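# Move top plate from rack K1 into GENERAL bin

## Task

Lift the top 96-well plate off the stack in rack K1 and set it down entirely inside the GENERAL bin, which is the blue one among three look-alike bins. At the end all three bins are still standing upright, the bottom plate is still sitting in K1 exactly as it was, and nothing stays in place only because the robot is holding it. Finish by releasing the plate and moving the grippers away.

## Robot and tools

ROBOT. Two 7-joint arms, left_arm and right_arm, hang from one upright column behind the table's near edge, each ending in a two-finger gripper. left_arm is the robot's own left and sits on the +y side; image left/right says nothing about which arm is which. Bases in the scene frame: left_arm (-0.010, +0.031, +0.418), right_arm (-0.016, -0.031, +0.418), both with quat_wxyz (+0.999, 0, 0, -0.050). Either arm may do the job; the idle one may be parked out of the way. The two arms must not collide or press hard on each other.

FRAME. One shared scene frame, in metres: z = 0 is the table top, +z up, +x out over the table, origin 0.07 m behind the middle of the near edge. Reported hand positions get less accurate at long reach. Each gripper's fingers point along its own +z axis and close along its own y axis. end_effector_position is the point between the pads when closed, just under 1 cm behind the tips; closing pushes the tips about 17 mm further along +z.

ROW LAYOUT. Every command row is one flat list of 16 numbers covering both arms, even if only one moves: left_arm x, y, z, qw, qx, qy, qz, opening, then right_arm the same eight. x, y, z is an absolute target position for that gripper in the scene frame (metres); qw, qx, qy, qz is an absolute target orientation, w first, also scene frame. Opening runs -1 (closed) to +1 (fully open, 0.145 m). A row may carry 14 extra numbers in 0..1: per-joint stiffness scales, left_arm's 7 then right_arm's 7, in Joint positions order; they persist until changed.

TOOLS.
- execute_actions(actions): a list of up to 15 actions; each action is a table of up to 15 rows, one row per 1/30 s step; short tables repeat their last row to fill 15 steps. An empty list just reports state and images. A target more than 0.6 m from the gripper's current position along any of its axes gets the action refused for both arms; a malformed action, or a first action failing that check, rejects the entire call.
- move(target, speed, blocking): target is one 16-number row (absolute poses as above). Each gripper travels a straight line to its pose; both paths finish together, lasting 0.5 to 10 s (stopping short if longer). speed is m/s, 0.002 to 0.5, default 0.25; turning is capped at twice that in rad/s. Openings are applied at the start. Paths ignore obstacles and the other arm, and a gripper may overshoot speed, lag or drift, particularly near full arm extension. blocking=false returns after 0.5 s while motion continues; until its end shows, other moves and execute_actions are refused, so use wait or stop.
- wait(seconds): 0 to 10; the arms keep their last command, returning early when a running move finishes.
- stop(): brakes a running move; fingers keep moving.
- zoom_image(camera, region): camera is cam_high, cam_low, cam_left_wrist or cam_right_wrist; region is [x0, y0, x1, y1] pixels, at most 504 by 504. All images are 896x504.
- read_manual(section): licence texts only.
- finished_scene(scene): ends the scene irreversibly; call only once the plate rests in the bin and the grippers are open and clear.

CONTROL BEHAVIOUR. Each step the commanded pose is clipped to 70 mm and 16 degrees from the measured pose, then reached by damped inverse kinematics favouring position over orientation. A far target may need several actions; after an action the arm only goes as far as the last clipped pose. To hold orientation, repeat the same quaternion every row rather than copying a drifted reported one. To keep an arm still, resend its last reported pose and the wanted opening each call. Elbows stop just short of straight. Joint limits (rad): shoulder pitch -1.396 to 2.000 (right -1.300 to 2.000), shoulder roll -0.175 to 2.000, upper arm roll and forearm roll ±1.571, elbow 0 to 2.443, wrist pitch ±0.785, wrist yaw ±1.571.

GRIPPING. Closing fully takes at least about 0.5 s. To hold something, command an opening well below grip_measured; the gap sets squeeze force (about 10 N per pad, objects up to about 11 cm wide). Snapping shut fast can squeeze too hard and pop the fingers open. External tugs on a held part, or pushes on loose things, may occur.

RESULTS. A state line gives each gripper's position and quat_wxyz; grip_measured is the measured opening on the command scale; Hand target shows what the controller is now driving toward. Action calls list step positions, with HELD marking blocked steps. A move adds a move: line: done, off_target, moving, held or fault, plus limits (paced = target clipped; held = some steps blocked, after which the arm may surge). pose unreachable means the clearance check altered that arm's command. FAULT stops an arm; MOTOR HOT warns from 85 °C and OVER-TEMPERATURE FAULT at 100 °C releases loaded joints, so avoid holding loads longer than needed. Torques are noisy, offset and nonzero in free air. Camera calibration lines give K, distortion and T_world_to_cam; real cameras can be a couple of degrees and millimetres off.

AVOID. Knocking anything off the table, tipping any bin, disturbing the lower plate, dropping or slipping the plate, fast contacts, and targets set deep past a contact (they press harder). Approach gently and lower the plate fully inside the blue bin before opening.

Each tool is called after "Emit:" as name([rows], argument=value, ...), one row to a line, values as JSON.

## Session

Emit:
execute_actions(actions=[])

Scene clock: 0.00 s.
left_arm: end_effector_position=(+0.3693, +0.5930, +0.3885) grip_measured=+1.00 end_effector_quat_wxyz=(-0.616, +0.735, -0.236, +0.158) | right_arm: end_effector_position=(+0.2313, -0.0649, +0.3836) grip_measured=+1.00 end_effector_quat_wxyz=(-0.414, +0.498, +0.569, +0.507)
Joint positions: left_arm=[ 1.319  1.206 -1.035  0.624 -0.413  0.468  0.335  0.145] | right_arm=[ 0.811  0.865 -0.598  1.839  0.95   0.353  1.082  0.145]
Joint velocities: left_arm=[-0.011 -0.077 -0.007 -0.002 -0.022 -0.051  0.022  0.   ] | right_arm=[-0.033  0.011 -0.002  0.022 -0.081 -0.051  0.051 -0.   ]
Joint torques (N m, as the arm reports them, + toward a larger angle): no reading
Motor temperatures (°C, as the motors report them): left_arm=[24 25 24 24 23 25 22] | right_arm=[25 24 23 25 25 25 26]
Hand target (left_arm): +0.369, +0.593, +0.389; -0.616, +0.735, -0.236, +0.158
Hand target (right_arm): +0.231, -0.065, +0.384; -0.414, +0.498, +0.569, +0.507
Joint stiffness scale: left_arm=[1. 1. 1. 1. 1. 1. 1.] | right_arm=[1. 1. 1. 1. 1. 1. 1.]

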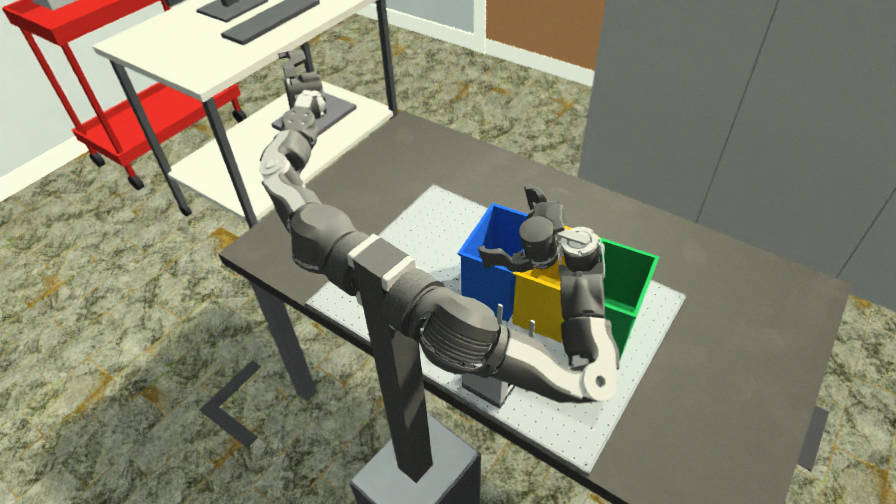

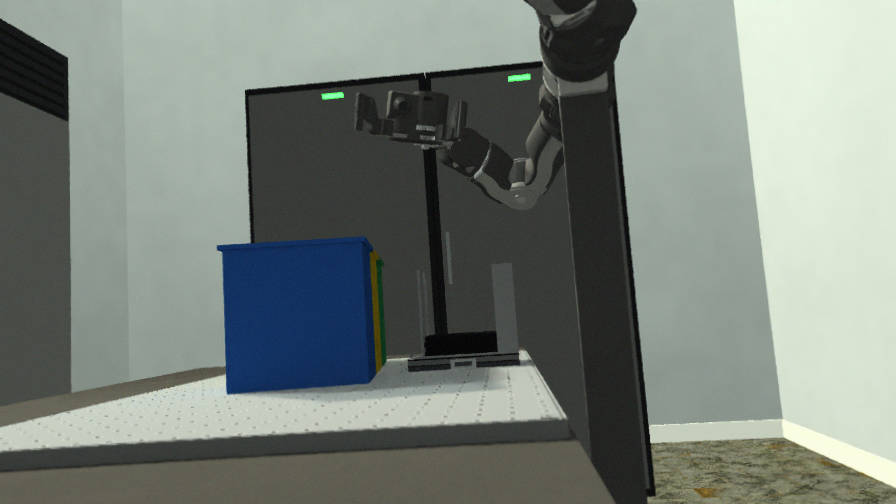

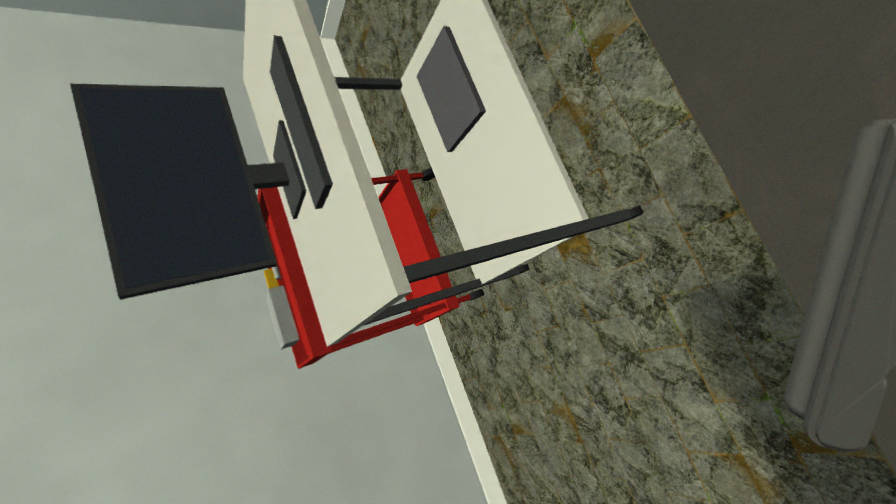

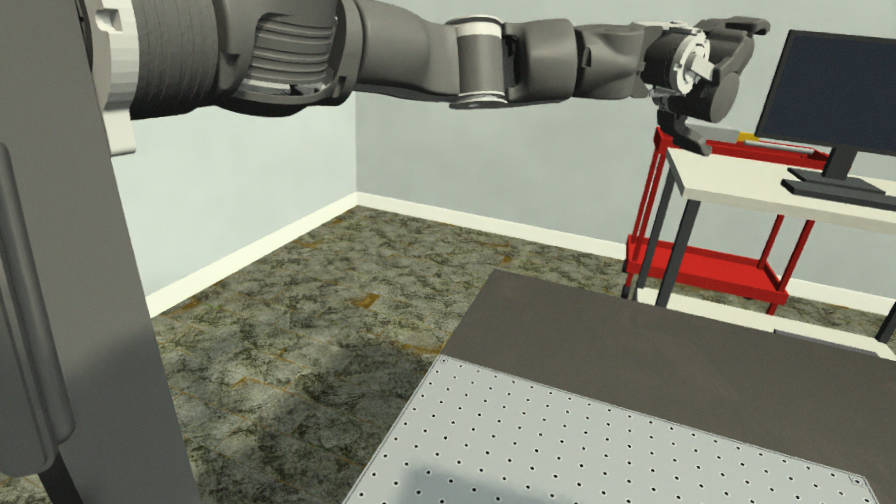

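Emit:
zoom_image(camera="cam_low", region=[360, 220, 560, 400])

Emit:
zoom_image(camera="cam_high", region=[400, 180, 700, 480])

Region (360, 220, 560, 400) of cam_low's 896x504 image, scaled by 2.520, with more detail than that image has; it fills the top 454 rows of this view, and the rest is white.

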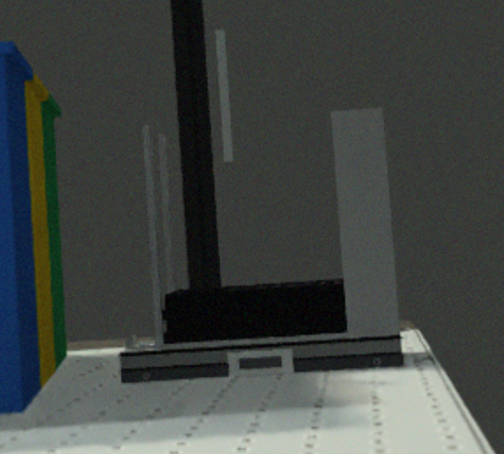

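Region (400, 180, 700, 480) of cam_high's 896x504 image, scaled by 1.680, with more detail than that image has.

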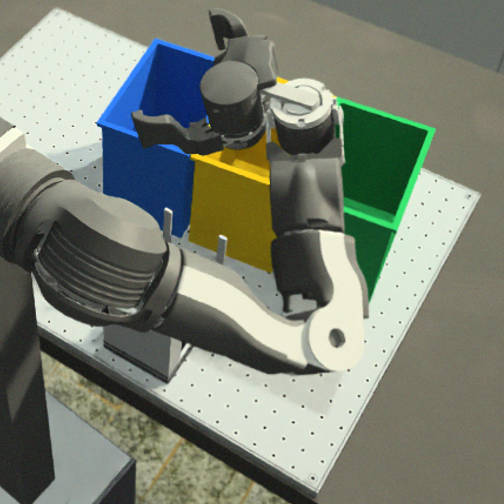

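Emit:
zoom_image(camera="cam_low", region=[340, 70, 500, 170])

Emit:
zoom_image(camera="cam_high", region=[450, 170, 610, 300])

Emit:
zoom_image(camera="cam_right_wrist", region=[600, 0, 800, 180])

Region (340, 70, 500, 170) of cam_low's 896x504 image, scaled by 3.150, with more detail than that image has; it fills the top 315 rows of this view, and the rest is white.

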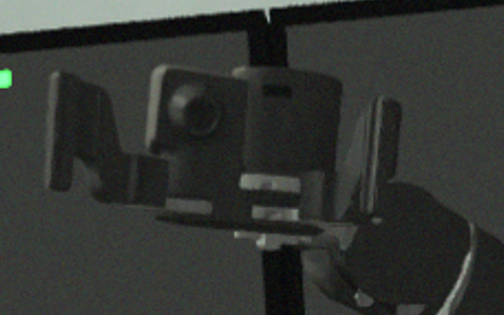

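Region (450, 170, 610, 300) of cam_high's 896x504 image, scaled by 3.150, with more detail than that image has; it fills the top 410 rows of this view, and the rest is white.

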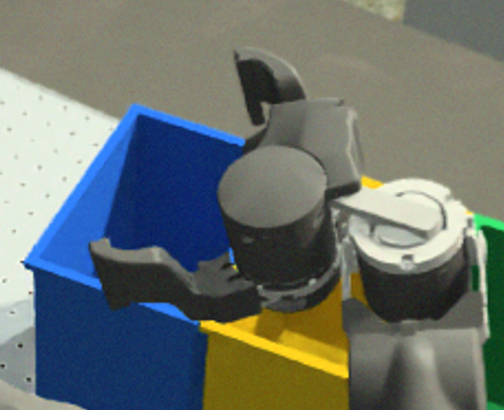

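Region (600, 0, 800, 180) of cam_right_wrist's 896x504 image, scaled by 2.520, with more detail than that image has; it fills the top 454 rows of this view, and the rest is white.

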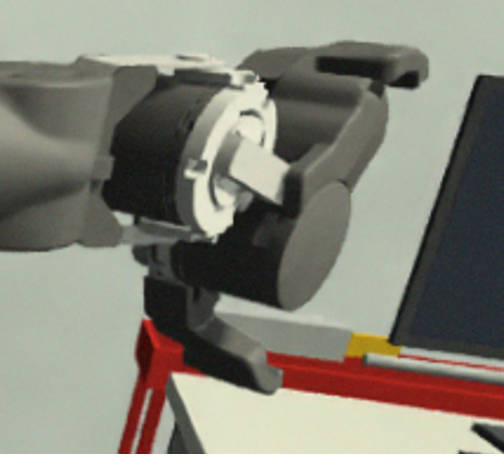

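Emit:
zoom_image(camera="cam_high", region=[580, 220, 680, 330])

Emit:
zoom_image(camera="cam_low", region=[200, 220, 400, 410])

Region (580, 220, 680, 330) of cam_high's 896x504 image, scaled by 4.582, with more detail than that image has; it fills the left 458 columns of this view, and the rest is white.

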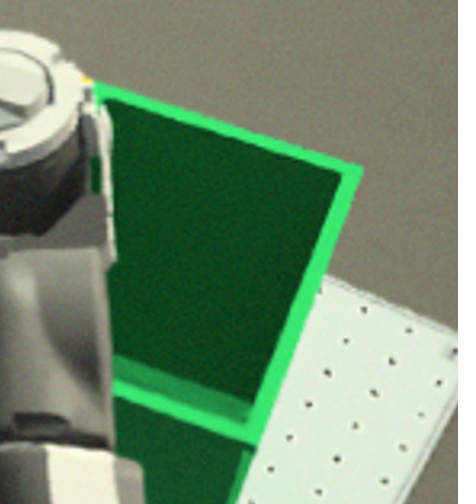

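Region (200, 220, 400, 410) of cam_low's 896x504 image, scaled by 2.520, with more detail than that image has; it fills the top 479 rows of this view, and the rest is white.

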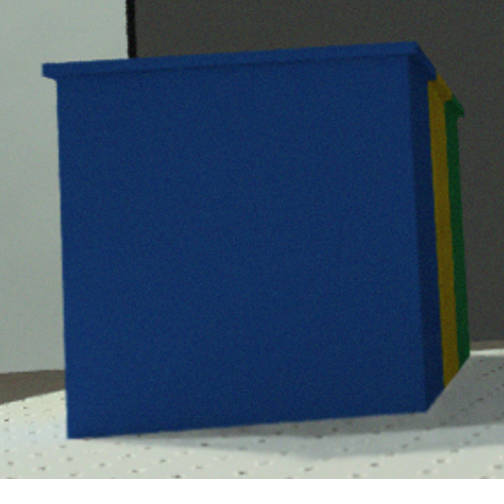

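Emit:
move(target=[0.28, 0.16, 0.30, 0.1271, -0.2725, 0.8643, -0.4030, -0.3, 0.168, -0.076, 0.20, 0, 0, 1, 0, 1], speed=0.3)

Scene clock: 123.67 s.
left_arm: end_effector_position=(+0.2852, +0.1590, +0.3044) grip_measured=-0.30 end_effector_quat_wxyz=(+0.126, -0.275, +0.861, -0.408) | right_arm: end_effector_position=(+0.1643, -0.0746, +0.1995) grip_measured=+1.00 end_effector_quat_wxyz=(-0.006, -0.004, +1.000, -0.001)
Joint positions: left_arm=[ 1.003  1.563 -1.049  1.997 -0.034 -0.422  0.647  0.053] | right_arm=[ 1.281  0.569 -1.572  2.108 -0.279 -0.138  1.565  0.145]
Joint velocities: left_arm=[ 0.033  0.033 -0.012 -0.007 -0.037 -0.022 -0.022 -0.   ] | right_arm=[-0.055  0.033 -0.012  0.012  0.007  0.022  0.007 -0.   ]
Joint torques (N m, as the arm reports them, + toward a larger angle): left_arm=[ 3.1   2.72  4.55  0.15  0.21 -0.02 -0.03] | right_arm=[5.91 0.18 2.32 1.19 0.08 0.08 0.13]
Motor temperatures (°C, as the motors report them): left_arm=[28 26 25 24 23 25 24] | right_arm=[31 25 25 25 26 26 26]
Hand target (left_arm): +0.285, +0.159, +0.305; +0.127, -0.274, +0.862, -0.407
Hand target (right_arm): +0.163, -0.076, +0.198; -0.008, -0.003, +1.000, -0.004
Off the commanded pose (left_arm): 0.007 m, 1 deg.
Off the commanded pose (right_arm): 0.004 m, 1 deg.
Joint stiffness scale: left_arm=[1. 1. 1. 1. 1. 1. 1.] | right_arm=[1. 1. 1. 1. 1. 1. 1.]
joint sent to its limit (right arm) — the command would take joint 3 (upper arm roll) past its lower limit and joint 7 (wrist yaw) past its upper limit, so those joints were sent only as far as their limits.
move: off_target (left_arm, right_arm)
camera_calibration (this result's frames):
cam_left_wrist: T_world_to_cam=[[-0.531468, 0.717083, -0.450925, 0.168815], [0.70856, 0.668055, 0.227254, -0.36659], [0.464203, -0.198729, -0.863147, 0.213955], [0, 0, 0, 1]] pos_world=[0.250152, 0.166367, 0.344107]
cam_right_wrist: T_world_to_cam=[[0.0215757, 0.929803, -0.367424, 0.140331], [0.978543, 0.0556833, 0.198374, -0.184906], [0.204908, -0.363821, -0.908651, 0.177809], [0, 0, 0, 1]] pos_world=[0.141477, -0.0554933, 0.249808]

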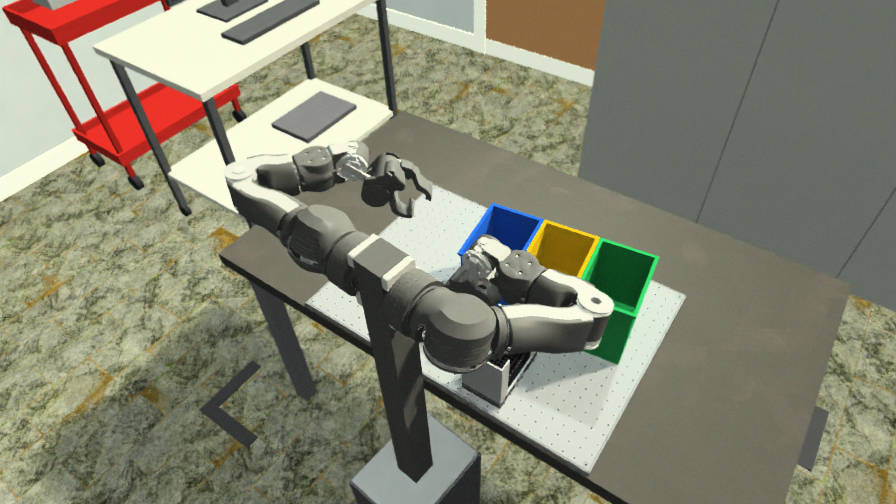

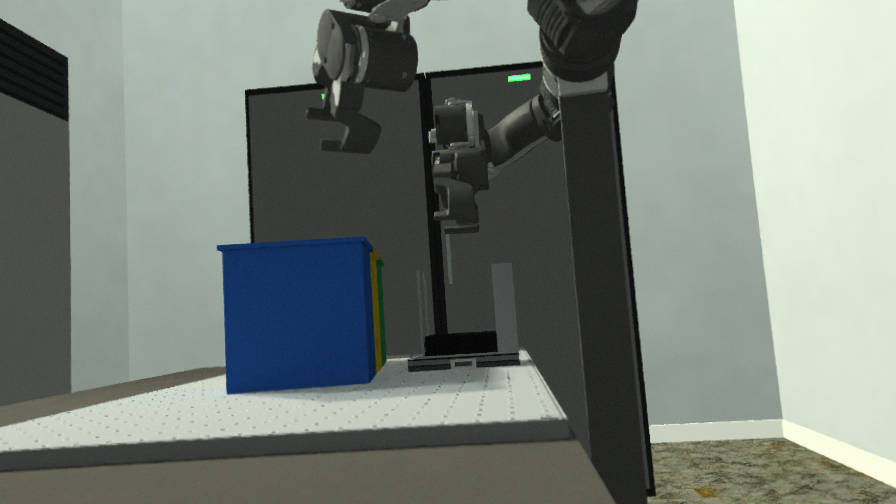

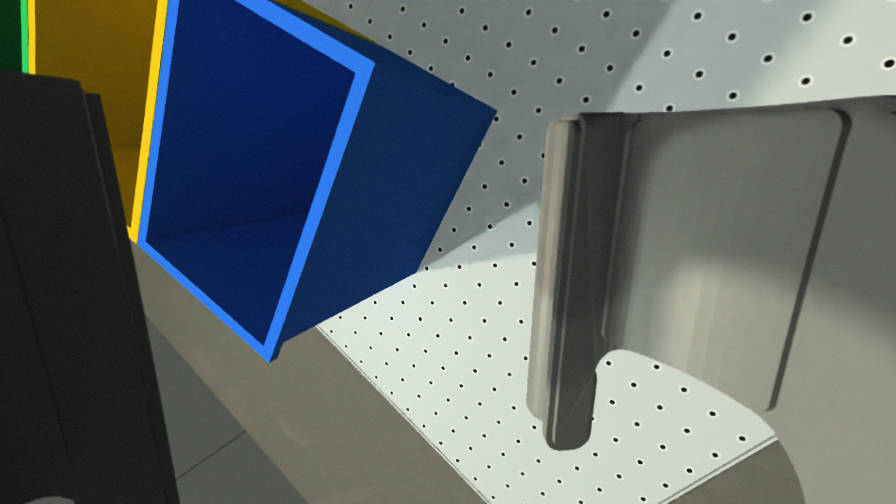

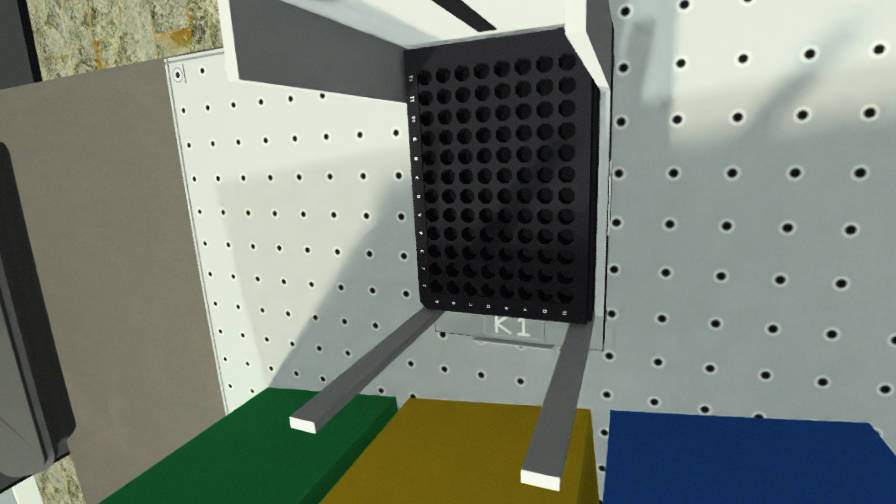

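Emit:
zoom_image(camera="cam_right_wrist", region=[390, 10, 630, 200])

Emit:
zoom_image(camera="cam_right_wrist", region=[390, 180, 630, 370])

Emit:
zoom_image(camera="cam_low", region=[390, 130, 550, 380])

Region (390, 10, 630, 200) of cam_right_wrist's 896x504 image, scaled by 2.100, with more detail than that image has; it fills the top 399 rows of this view, and the rest is white.

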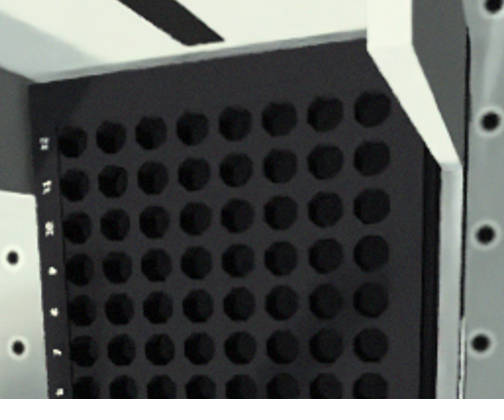

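Region (390, 180, 630, 370) of cam_right_wrist's 896x504 image, scaled by 2.100, with more detail than that image has; it fills the top 399 rows of this view, and the rest is white.

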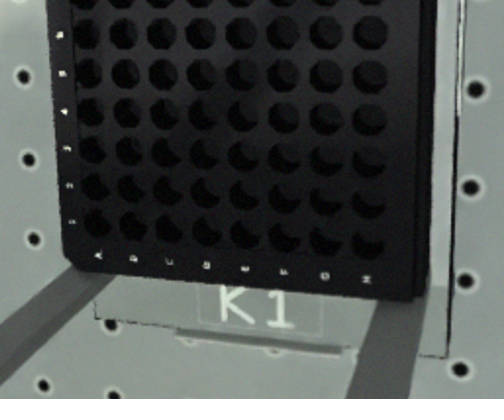

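Region (390, 130, 550, 380) of cam_low's 896x504 image, scaled by 2.016, with more detail than that image has; it fills the left 323 columns of this view, and the rest is white.

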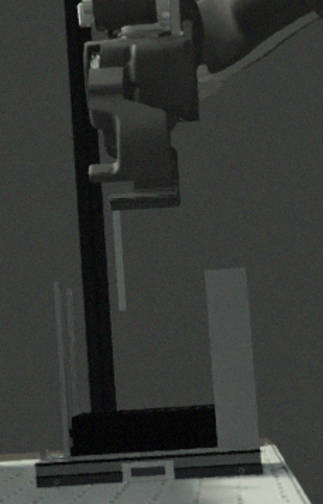

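Emit:
move(target=[0.2852, 0.1590, 0.3044, 0.126, -0.275, 0.861, -0.408, -0.3, 0.176, -0.110, 0.115, 0, -0.013, 1, 0, 0.55], speed=0.15)

Scene clock: 160.67 s.
left_arm: end_effector_position=(+0.2852, +0.1590, +0.3043) grip_measured=-0.30 end_effector_quat_wxyz=(+0.126, -0.275, +0.861, -0.408) | right_arm: end_effector_position=(+0.1740, -0.1116, +0.1145) grip_measured=+0.55 end_effector_quat_wxyz=(-0.001, -0.010, +1.000, -0.003)
Joint positions: left_arm=[ 1.003  1.563 -1.049  1.997 -0.034 -0.422  0.647  0.053] | right_arm=[ 0.952  0.7   -1.572  1.928 -0.673 -0.394  1.363  0.115]
Joint velocities: left_arm=[ 0.033  0.055 -0.007 -0.002 -0.007 -0.081  0.022  0.   ] | right_arm=[ 0.011 -0.099  0.007  0.027 -0.007 -0.037 -0.007  0.   ]
Joint torques (N m, as the arm reports them, + toward a larger angle): left_arm=[ 2.67  2.6   4.1   0.18  0.19  0.08 -0.16] | right_arm=[ 6.03  0.44  2.57  2.33  0.1  -0.09 -0.19]
Motor temperatures (°C, as the motors report them): left_arm=[27 26 27 24 23 25 23] | right_arm=[30 25 25 25 26 25 26]
Hand target (left_arm): +0.285, +0.159, +0.304; +0.126, -0.275, +0.861, -0.408
Hand target (right_arm): +0.174, -0.110, +0.114; -0.001, -0.013, +1.000, +0.000
Off the commanded pose (left_arm): 0.000 m, 0 deg.
Off the commanded pose (right_arm): 0.003 m, 0 deg.
Joint stiffness scale: left_arm=[1. 1. 1. 1. 1. 1. 1.] | right_arm=[1. 1. 1. 1. 1. 1. 1.]
move: done
camera_calibration (this result's frames):
cam_left_wrist: T_world_to_cam=[[-0.531565, 0.717225, -0.450585, 0.16866], [0.708612, 0.667983, 0.227306, -0.366603], [0.464012, -0.198461, -0.863311, 0.213993], [0, 0, 0, 1]] pos_world=[0.250138, 0.166387, 0.344069]
cam_right_wrist: T_world_to_cam=[[0.0134895, 0.928901, -0.370082, 0.144974], [0.975845, 0.0684807, 0.207455, -0.174644], [0.218049, -0.363941, -0.90554, 0.0824805], [0, 0, 0, 1]] pos_world=[0.150485, -0.0926892, 0.164573]

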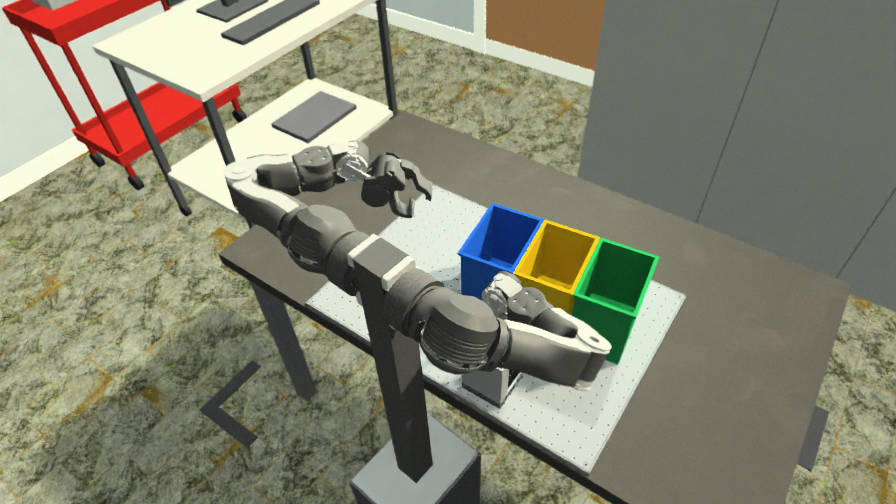

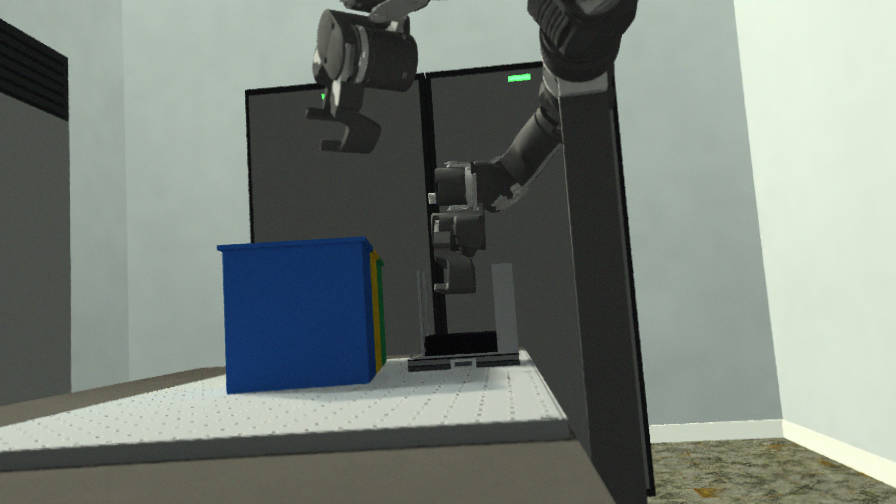

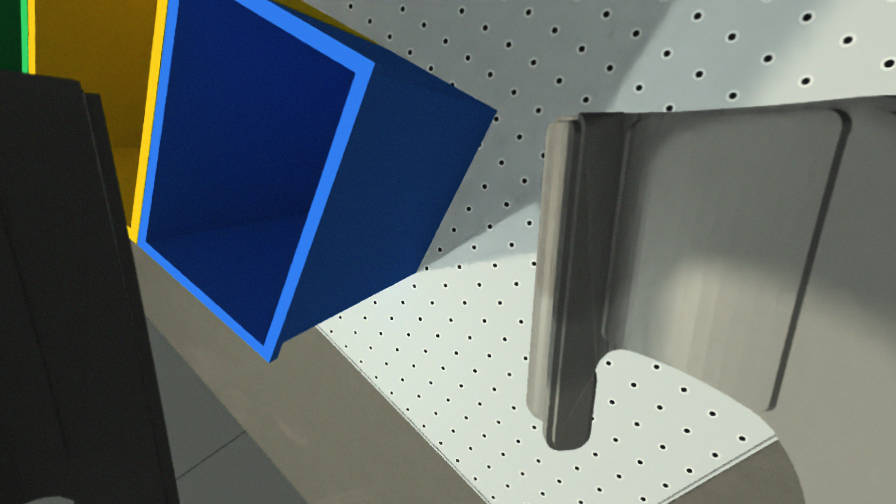

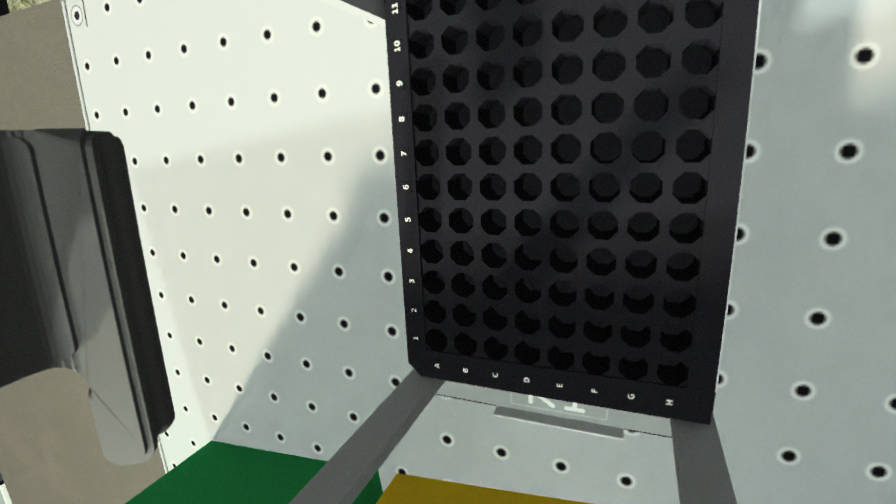

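Emit:
zoom_image(camera="cam_right_wrist", region=[380, 180, 760, 440])

Emit:
zoom_image(camera="cam_right_wrist", region=[380, 0, 760, 200])

Emit:
zoom_image(camera="cam_low", region=[400, 190, 530, 380])

Region (380, 180, 760, 440) of cam_right_wrist's 896x504 image, scaled by 1.326, with more detail than that image has; it fills the top 345 rows of this view, and the rest is white.

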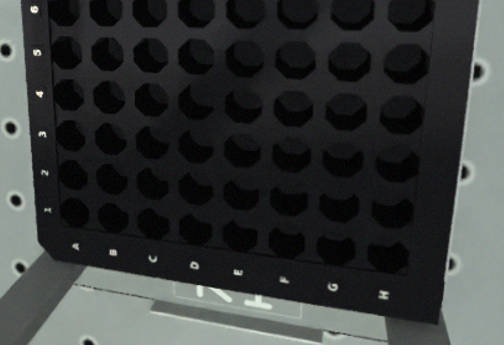

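Region (380, 0, 760, 200) of cam_right_wrist's 896x504 image, scaled by 1.326, with more detail than that image has; it fills the top 265 rows of this view, and the rest is white.

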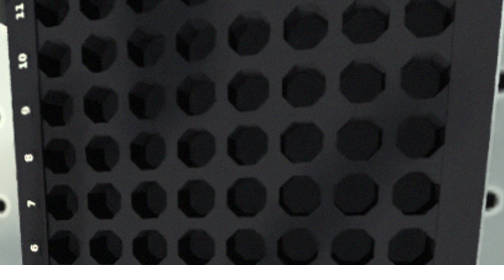

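Region (400, 190, 530, 380) of cam_low's 896x504 image, scaled by 2.653, with more detail than that image has; it fills the left 345 columns of this view, and the rest is white.

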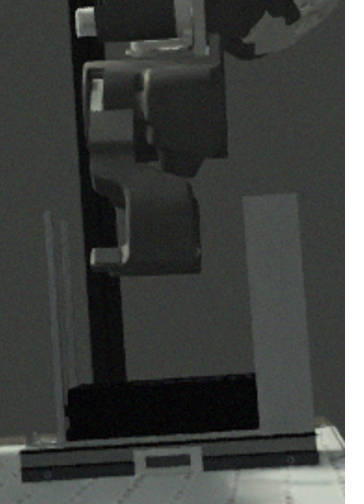

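Emit:
move(target=[0.2852, 0.1590, 0.3044, 0.126, -0.275, 0.861, -0.408, -0.3, 0.179, -0.1115, 0.049, 0, -0.010, 1, 0, 0.45], speed=0.08)

Scene clock: 181.63 s.
left_arm: end_effector_position=(+0.2852, +0.1590, +0.3043) grip_measured=-0.30 end_effector_quat_wxyz=(+0.126, -0.275, +0.861, -0.408) | right_arm: end_effector_position=(+0.1782, -0.1125, +0.0495) grip_measured=+0.45 end_effector_quat_wxyz=(+0.001, -0.007, +1.000, -0.002)
Joint positions: left_arm=[ 1.003  1.563 -1.049  1.997 -0.034 -0.422  0.647  0.053] | right_arm=[ 0.773  0.614 -1.572  1.671 -0.916 -0.456  1.17   0.108]
Joint velocities: left_arm=[-0.099 -0.099  0.012  0.012 -0.066 -0.007 -0.007 -0.   ] | right_arm=[-0.011  0.011 -0.017 -0.002 -0.037 -0.051 -0.007  0.   ]
Joint torques (N m, as the arm reports them, + toward a larger angle): left_arm=[ 2.66  2.61  4.09  0.2   0.19  0.08 -0.16] | right_arm=[ 5.89  0.5   2.1   2.52  0.08 -0.1  -0.2 ]
Motor temperatures (°C, as the motors report them): left_arm=[27 26 27 24 23 25 23] | right_arm=[30 25 25 26 26 25 26]
Hand target (left_arm): +0.285, +0.159, +0.304; +0.126, -0.275, +0.861, -0.408
Hand target (right_arm): +0.177, -0.112, +0.049; -0.001, -0.009, +1.000, -0.000
Off the commanded pose (left_arm): 0.000 m, 0 deg.
Off the commanded pose (right_arm): 0.001 m, 0 deg.
Joint stiffness scale: left_arm=[1. 1. 1. 1. 1. 1. 1.] | right_arm=[1. 1. 1. 1. 1. 1. 1.]
move: done
camera_calibration (this result's frames):
cam_left_wrist: T_world_to_cam=[[-0.531565, 0.717225, -0.450585, 0.16866], [0.708612, 0.667983, 0.227306, -0.366603], [0.464012, -0.198461, -0.863311, 0.213993], [0, 0, 0, 1]] pos_world=[0.250138, 0.166387, 0.344069]
cam_right_wrist: T_world_to_cam=[[0.0201696, 0.929206, -0.369011, 0.120475], [0.975583, 0.0624458, 0.210569, -0.165964], [0.218705, -0.364248, -0.905258, 0.0222654], [0, 0, 0, 1]] pos_world=[0.154612, -0.0934719, 0.0995592]

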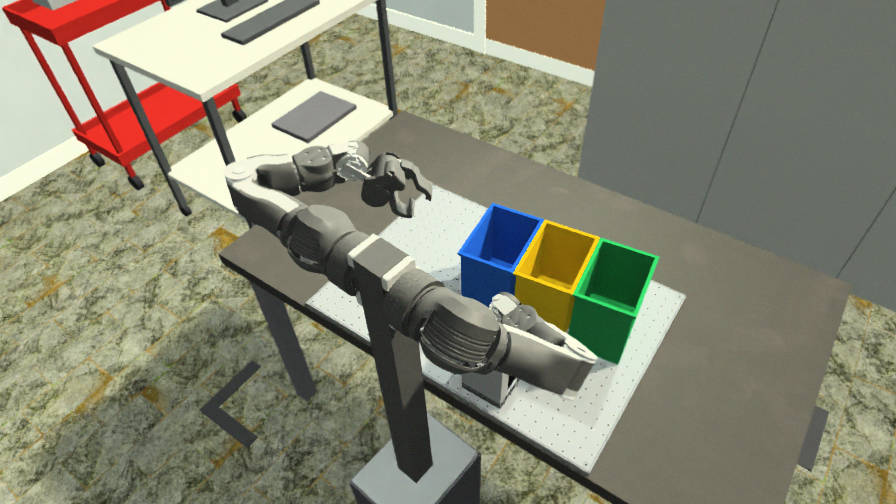

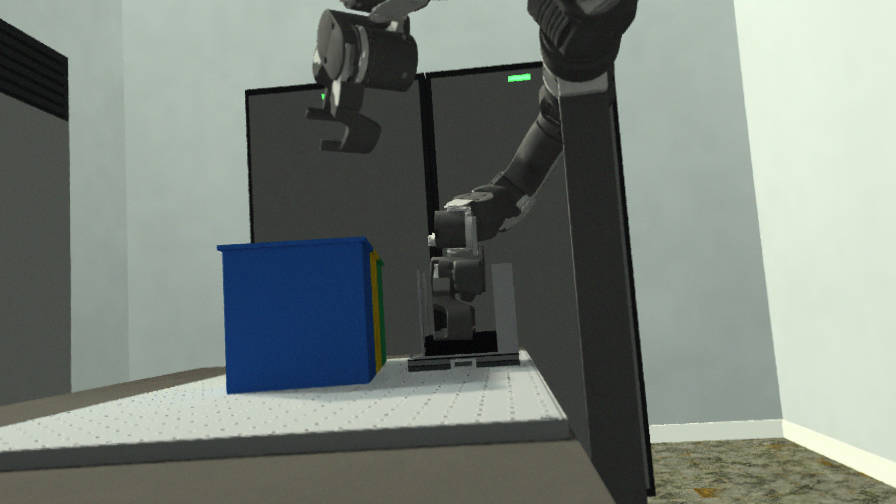

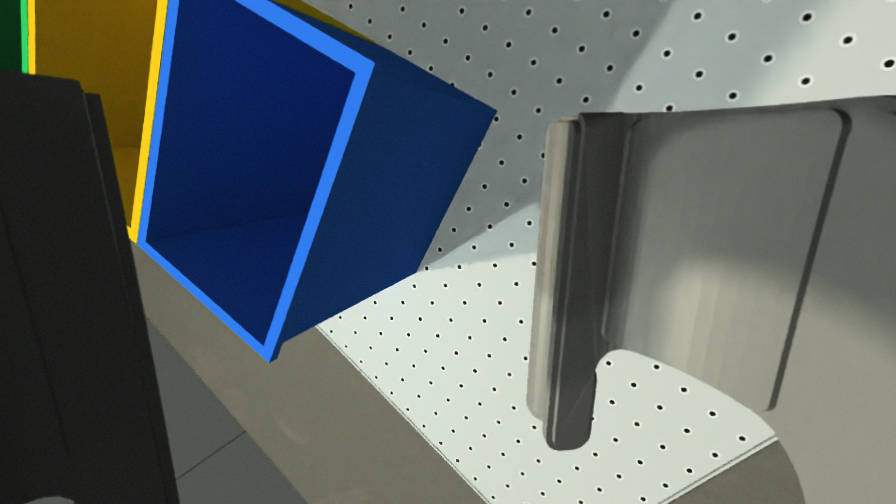

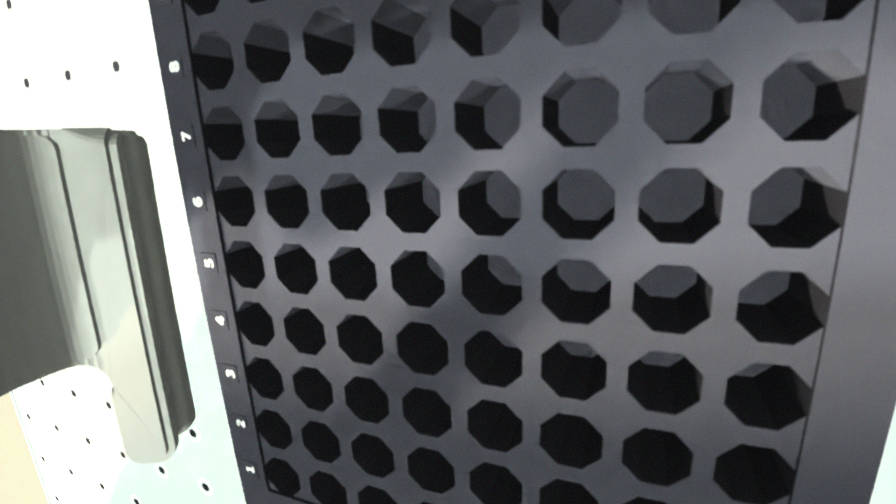

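Emit:
zoom_image(camera="cam_low", region=[405, 290, 525, 380])

Emit:
zoom_image(camera="cam_right_wrist", region=[60, 330, 300, 504])

Emit:
zoom_image(camera="cam_left_wrist", region=[500, 330, 660, 470])

Region (405, 290, 525, 380) of cam_low's 896x504 image, scaled by 4.200, with more detail than that image has; it fills the top 378 rows of this view, and the rest is white.

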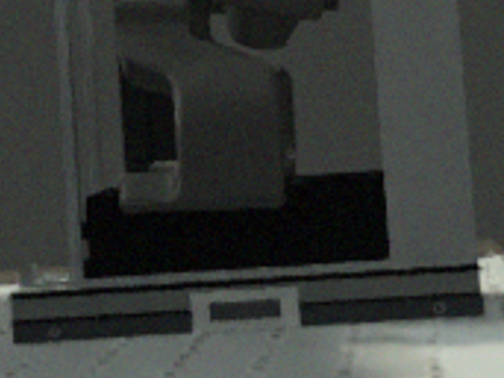

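Region (60, 330, 300, 504) of cam_right_wrist's 896x504 image, scaled by 2.100, with more detail than that image has; it fills the top 365 rows of this view, and the rest is white.

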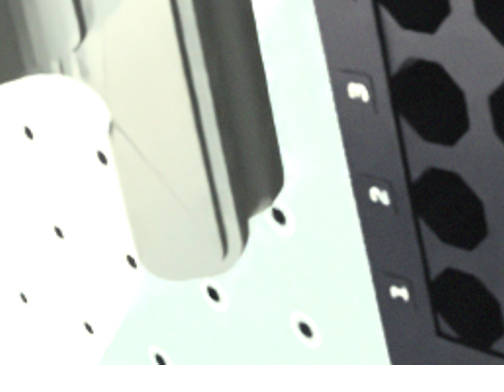

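Region (500, 330, 660, 470) of cam_left_wrist's 896x504 image, scaled by 3.150, with more detail than that image has; it fills the top 441 rows of this view, and the rest is white.

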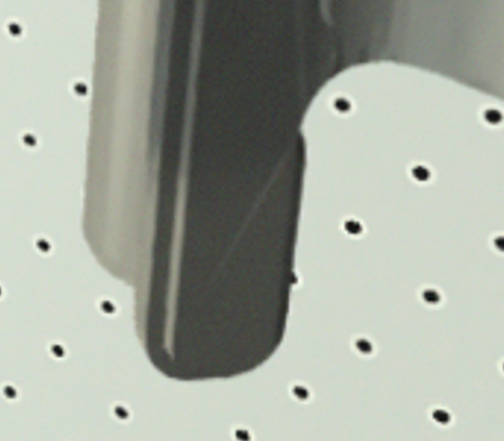

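Emit:
move(target=[0.2852, 0.1590, 0.3044, 0.126, -0.275, 0.861, -0.408, -0.3, 0.178, -0.1145, 0.042, -0.015, -0.009, 1, 0, 0.3], speed=0.05)

Emit:
zoom_image(camera="cam_low", region=[405, 290, 525, 380])

Scene clock: 203.97 s.
left_arm: end_effector_position=(+0.2852, +0.1590, +0.3043) grip_measured=-0.30 end_effector_quat_wxyz=(+0.126, -0.275, +0.861, -0.408) | right_arm: end_effector_position=(+0.1799, -0.1155, +0.0434) grip_measured=+0.30 end_effector_quat_wxyz=(-0.011, -0.007, +1.000, -0.002)
Joint positions: left_arm=[ 1.003  1.563 -1.049  1.997 -0.034 -0.422  0.647  0.053] | right_arm=[ 0.773  0.604 -1.572  1.622 -0.908 -0.489  1.147  0.098]
Joint velocities: left_arm=[-0.033 -0.055 -0.017 -0.017 -0.022 -0.022 -0.066 -0.   ] | right_arm=[ 0.011  0.033 -0.022  0.002 -0.022 -0.022  0.022 -0.   ]
Joint torques (N m, as the arm reports them, + toward a larger angle): left_arm=[ 2.67  2.6   4.09  0.19  0.19  0.08 -0.16] | right_arm=[ 5.38  0.34  2.09  2.06  0.17 -0.11 -0.16]
Motor temperatures (°C, as the motors report them): left_arm=[27 26 27 24 23 25 23] | right_arm=[30 25 25 26 26 25 26]
Hand target (left_arm): +0.285, +0.159, +0.304; +0.126, -0.275, +0.861, -0.408
Hand target (right_arm): +0.178, -0.114, +0.042; -0.015, -0.009, +1.000, +0.000
Off the commanded pose (left_arm): 0.000 m, 0 deg.
Off the commanded pose (right_arm): 0.003 m, 1 deg.
Joint stiffness scale: left_arm=[1. 1. 1. 1. 1. 1. 1.] | right_arm=[1. 1. 1. 1. 1. 1. 1.]
move: done
camera_calibration (this result's frames):
cam_left_wrist: T_world_to_cam=[[-0.531565, 0.717225, -0.450585, 0.16866], [0.708612, 0.667983, 0.227306, -0.366603], [0.464012, -0.198461, -0.863311, 0.213993], [0, 0, 0, 1]] pos_world=[0.250138, 0.166387, 0.344069]
cam_right_wrist: T_world_to_cam=[[0.011615, 0.929011, -0.36987, 0.122552], [0.980225, 0.0624981, 0.18776, -0.166038], [0.197547, -0.364736, -0.909913, 0.0191831], [0, 0, 0, 1]] pos_world=[0.157541, -0.0964785, 0.0939586]

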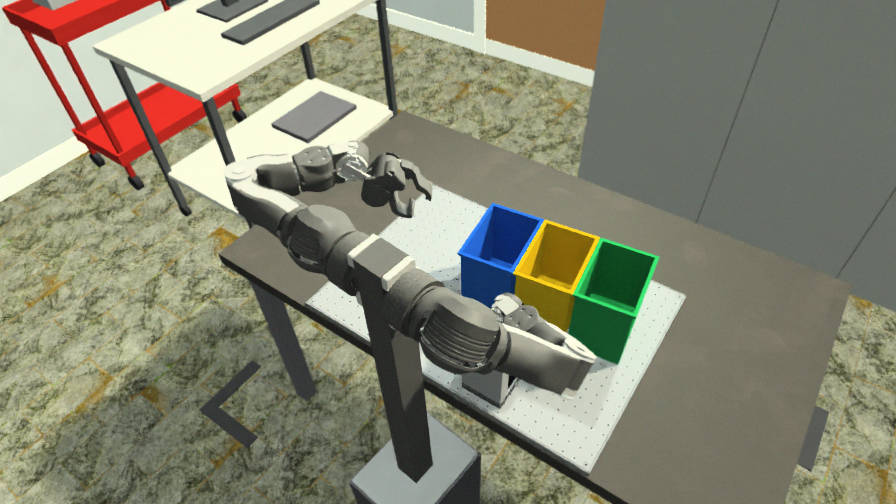

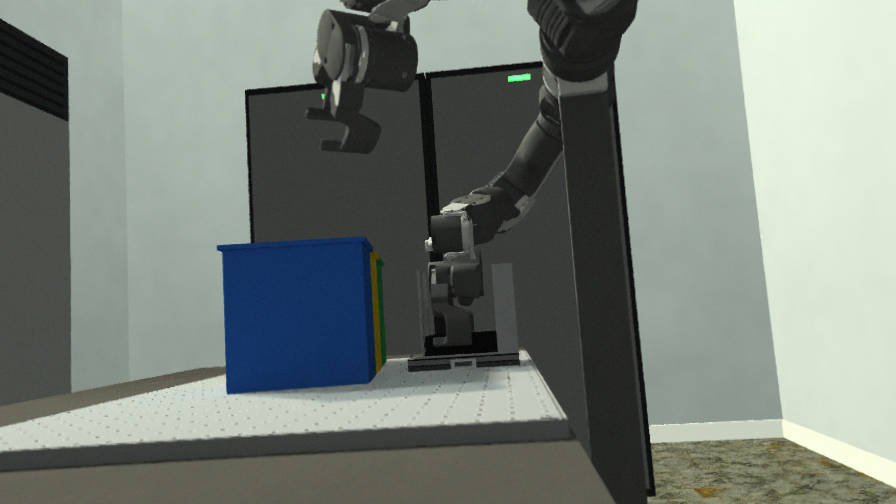

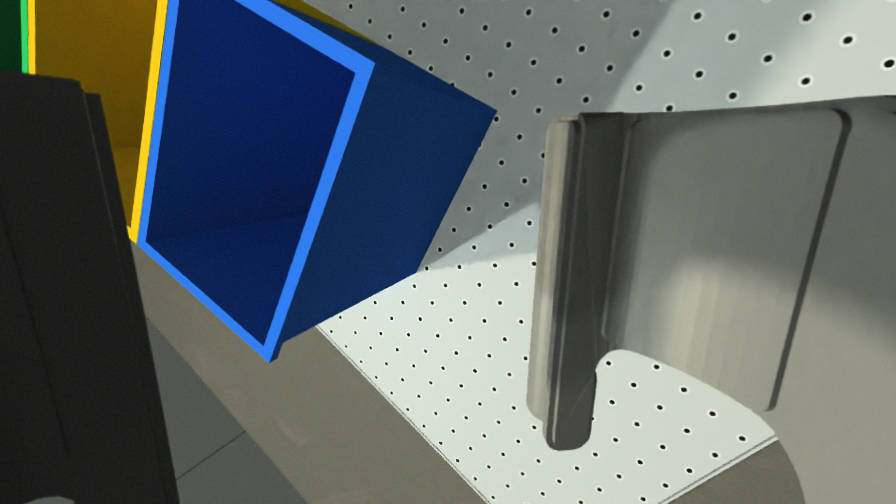

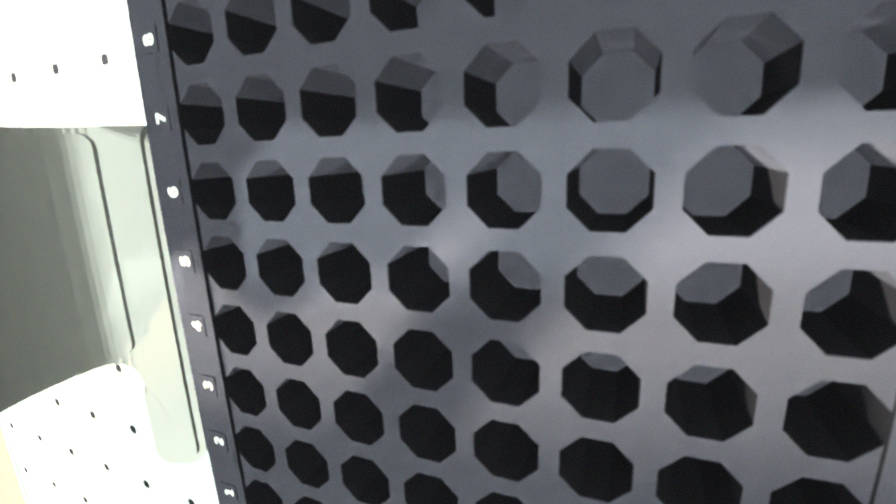

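Region (405, 290, 525, 380) of cam_low's 896x504 image, scaled by 4.200, with more detail than that image has; it fills the top 378 rows of this view, and the rest is white.

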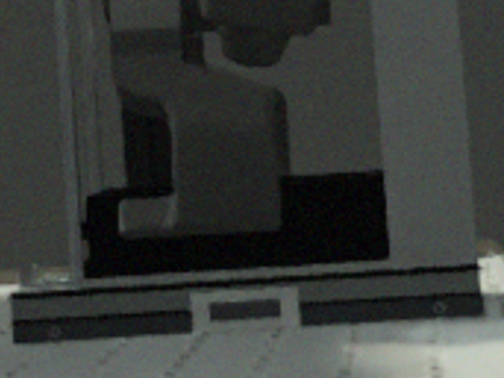

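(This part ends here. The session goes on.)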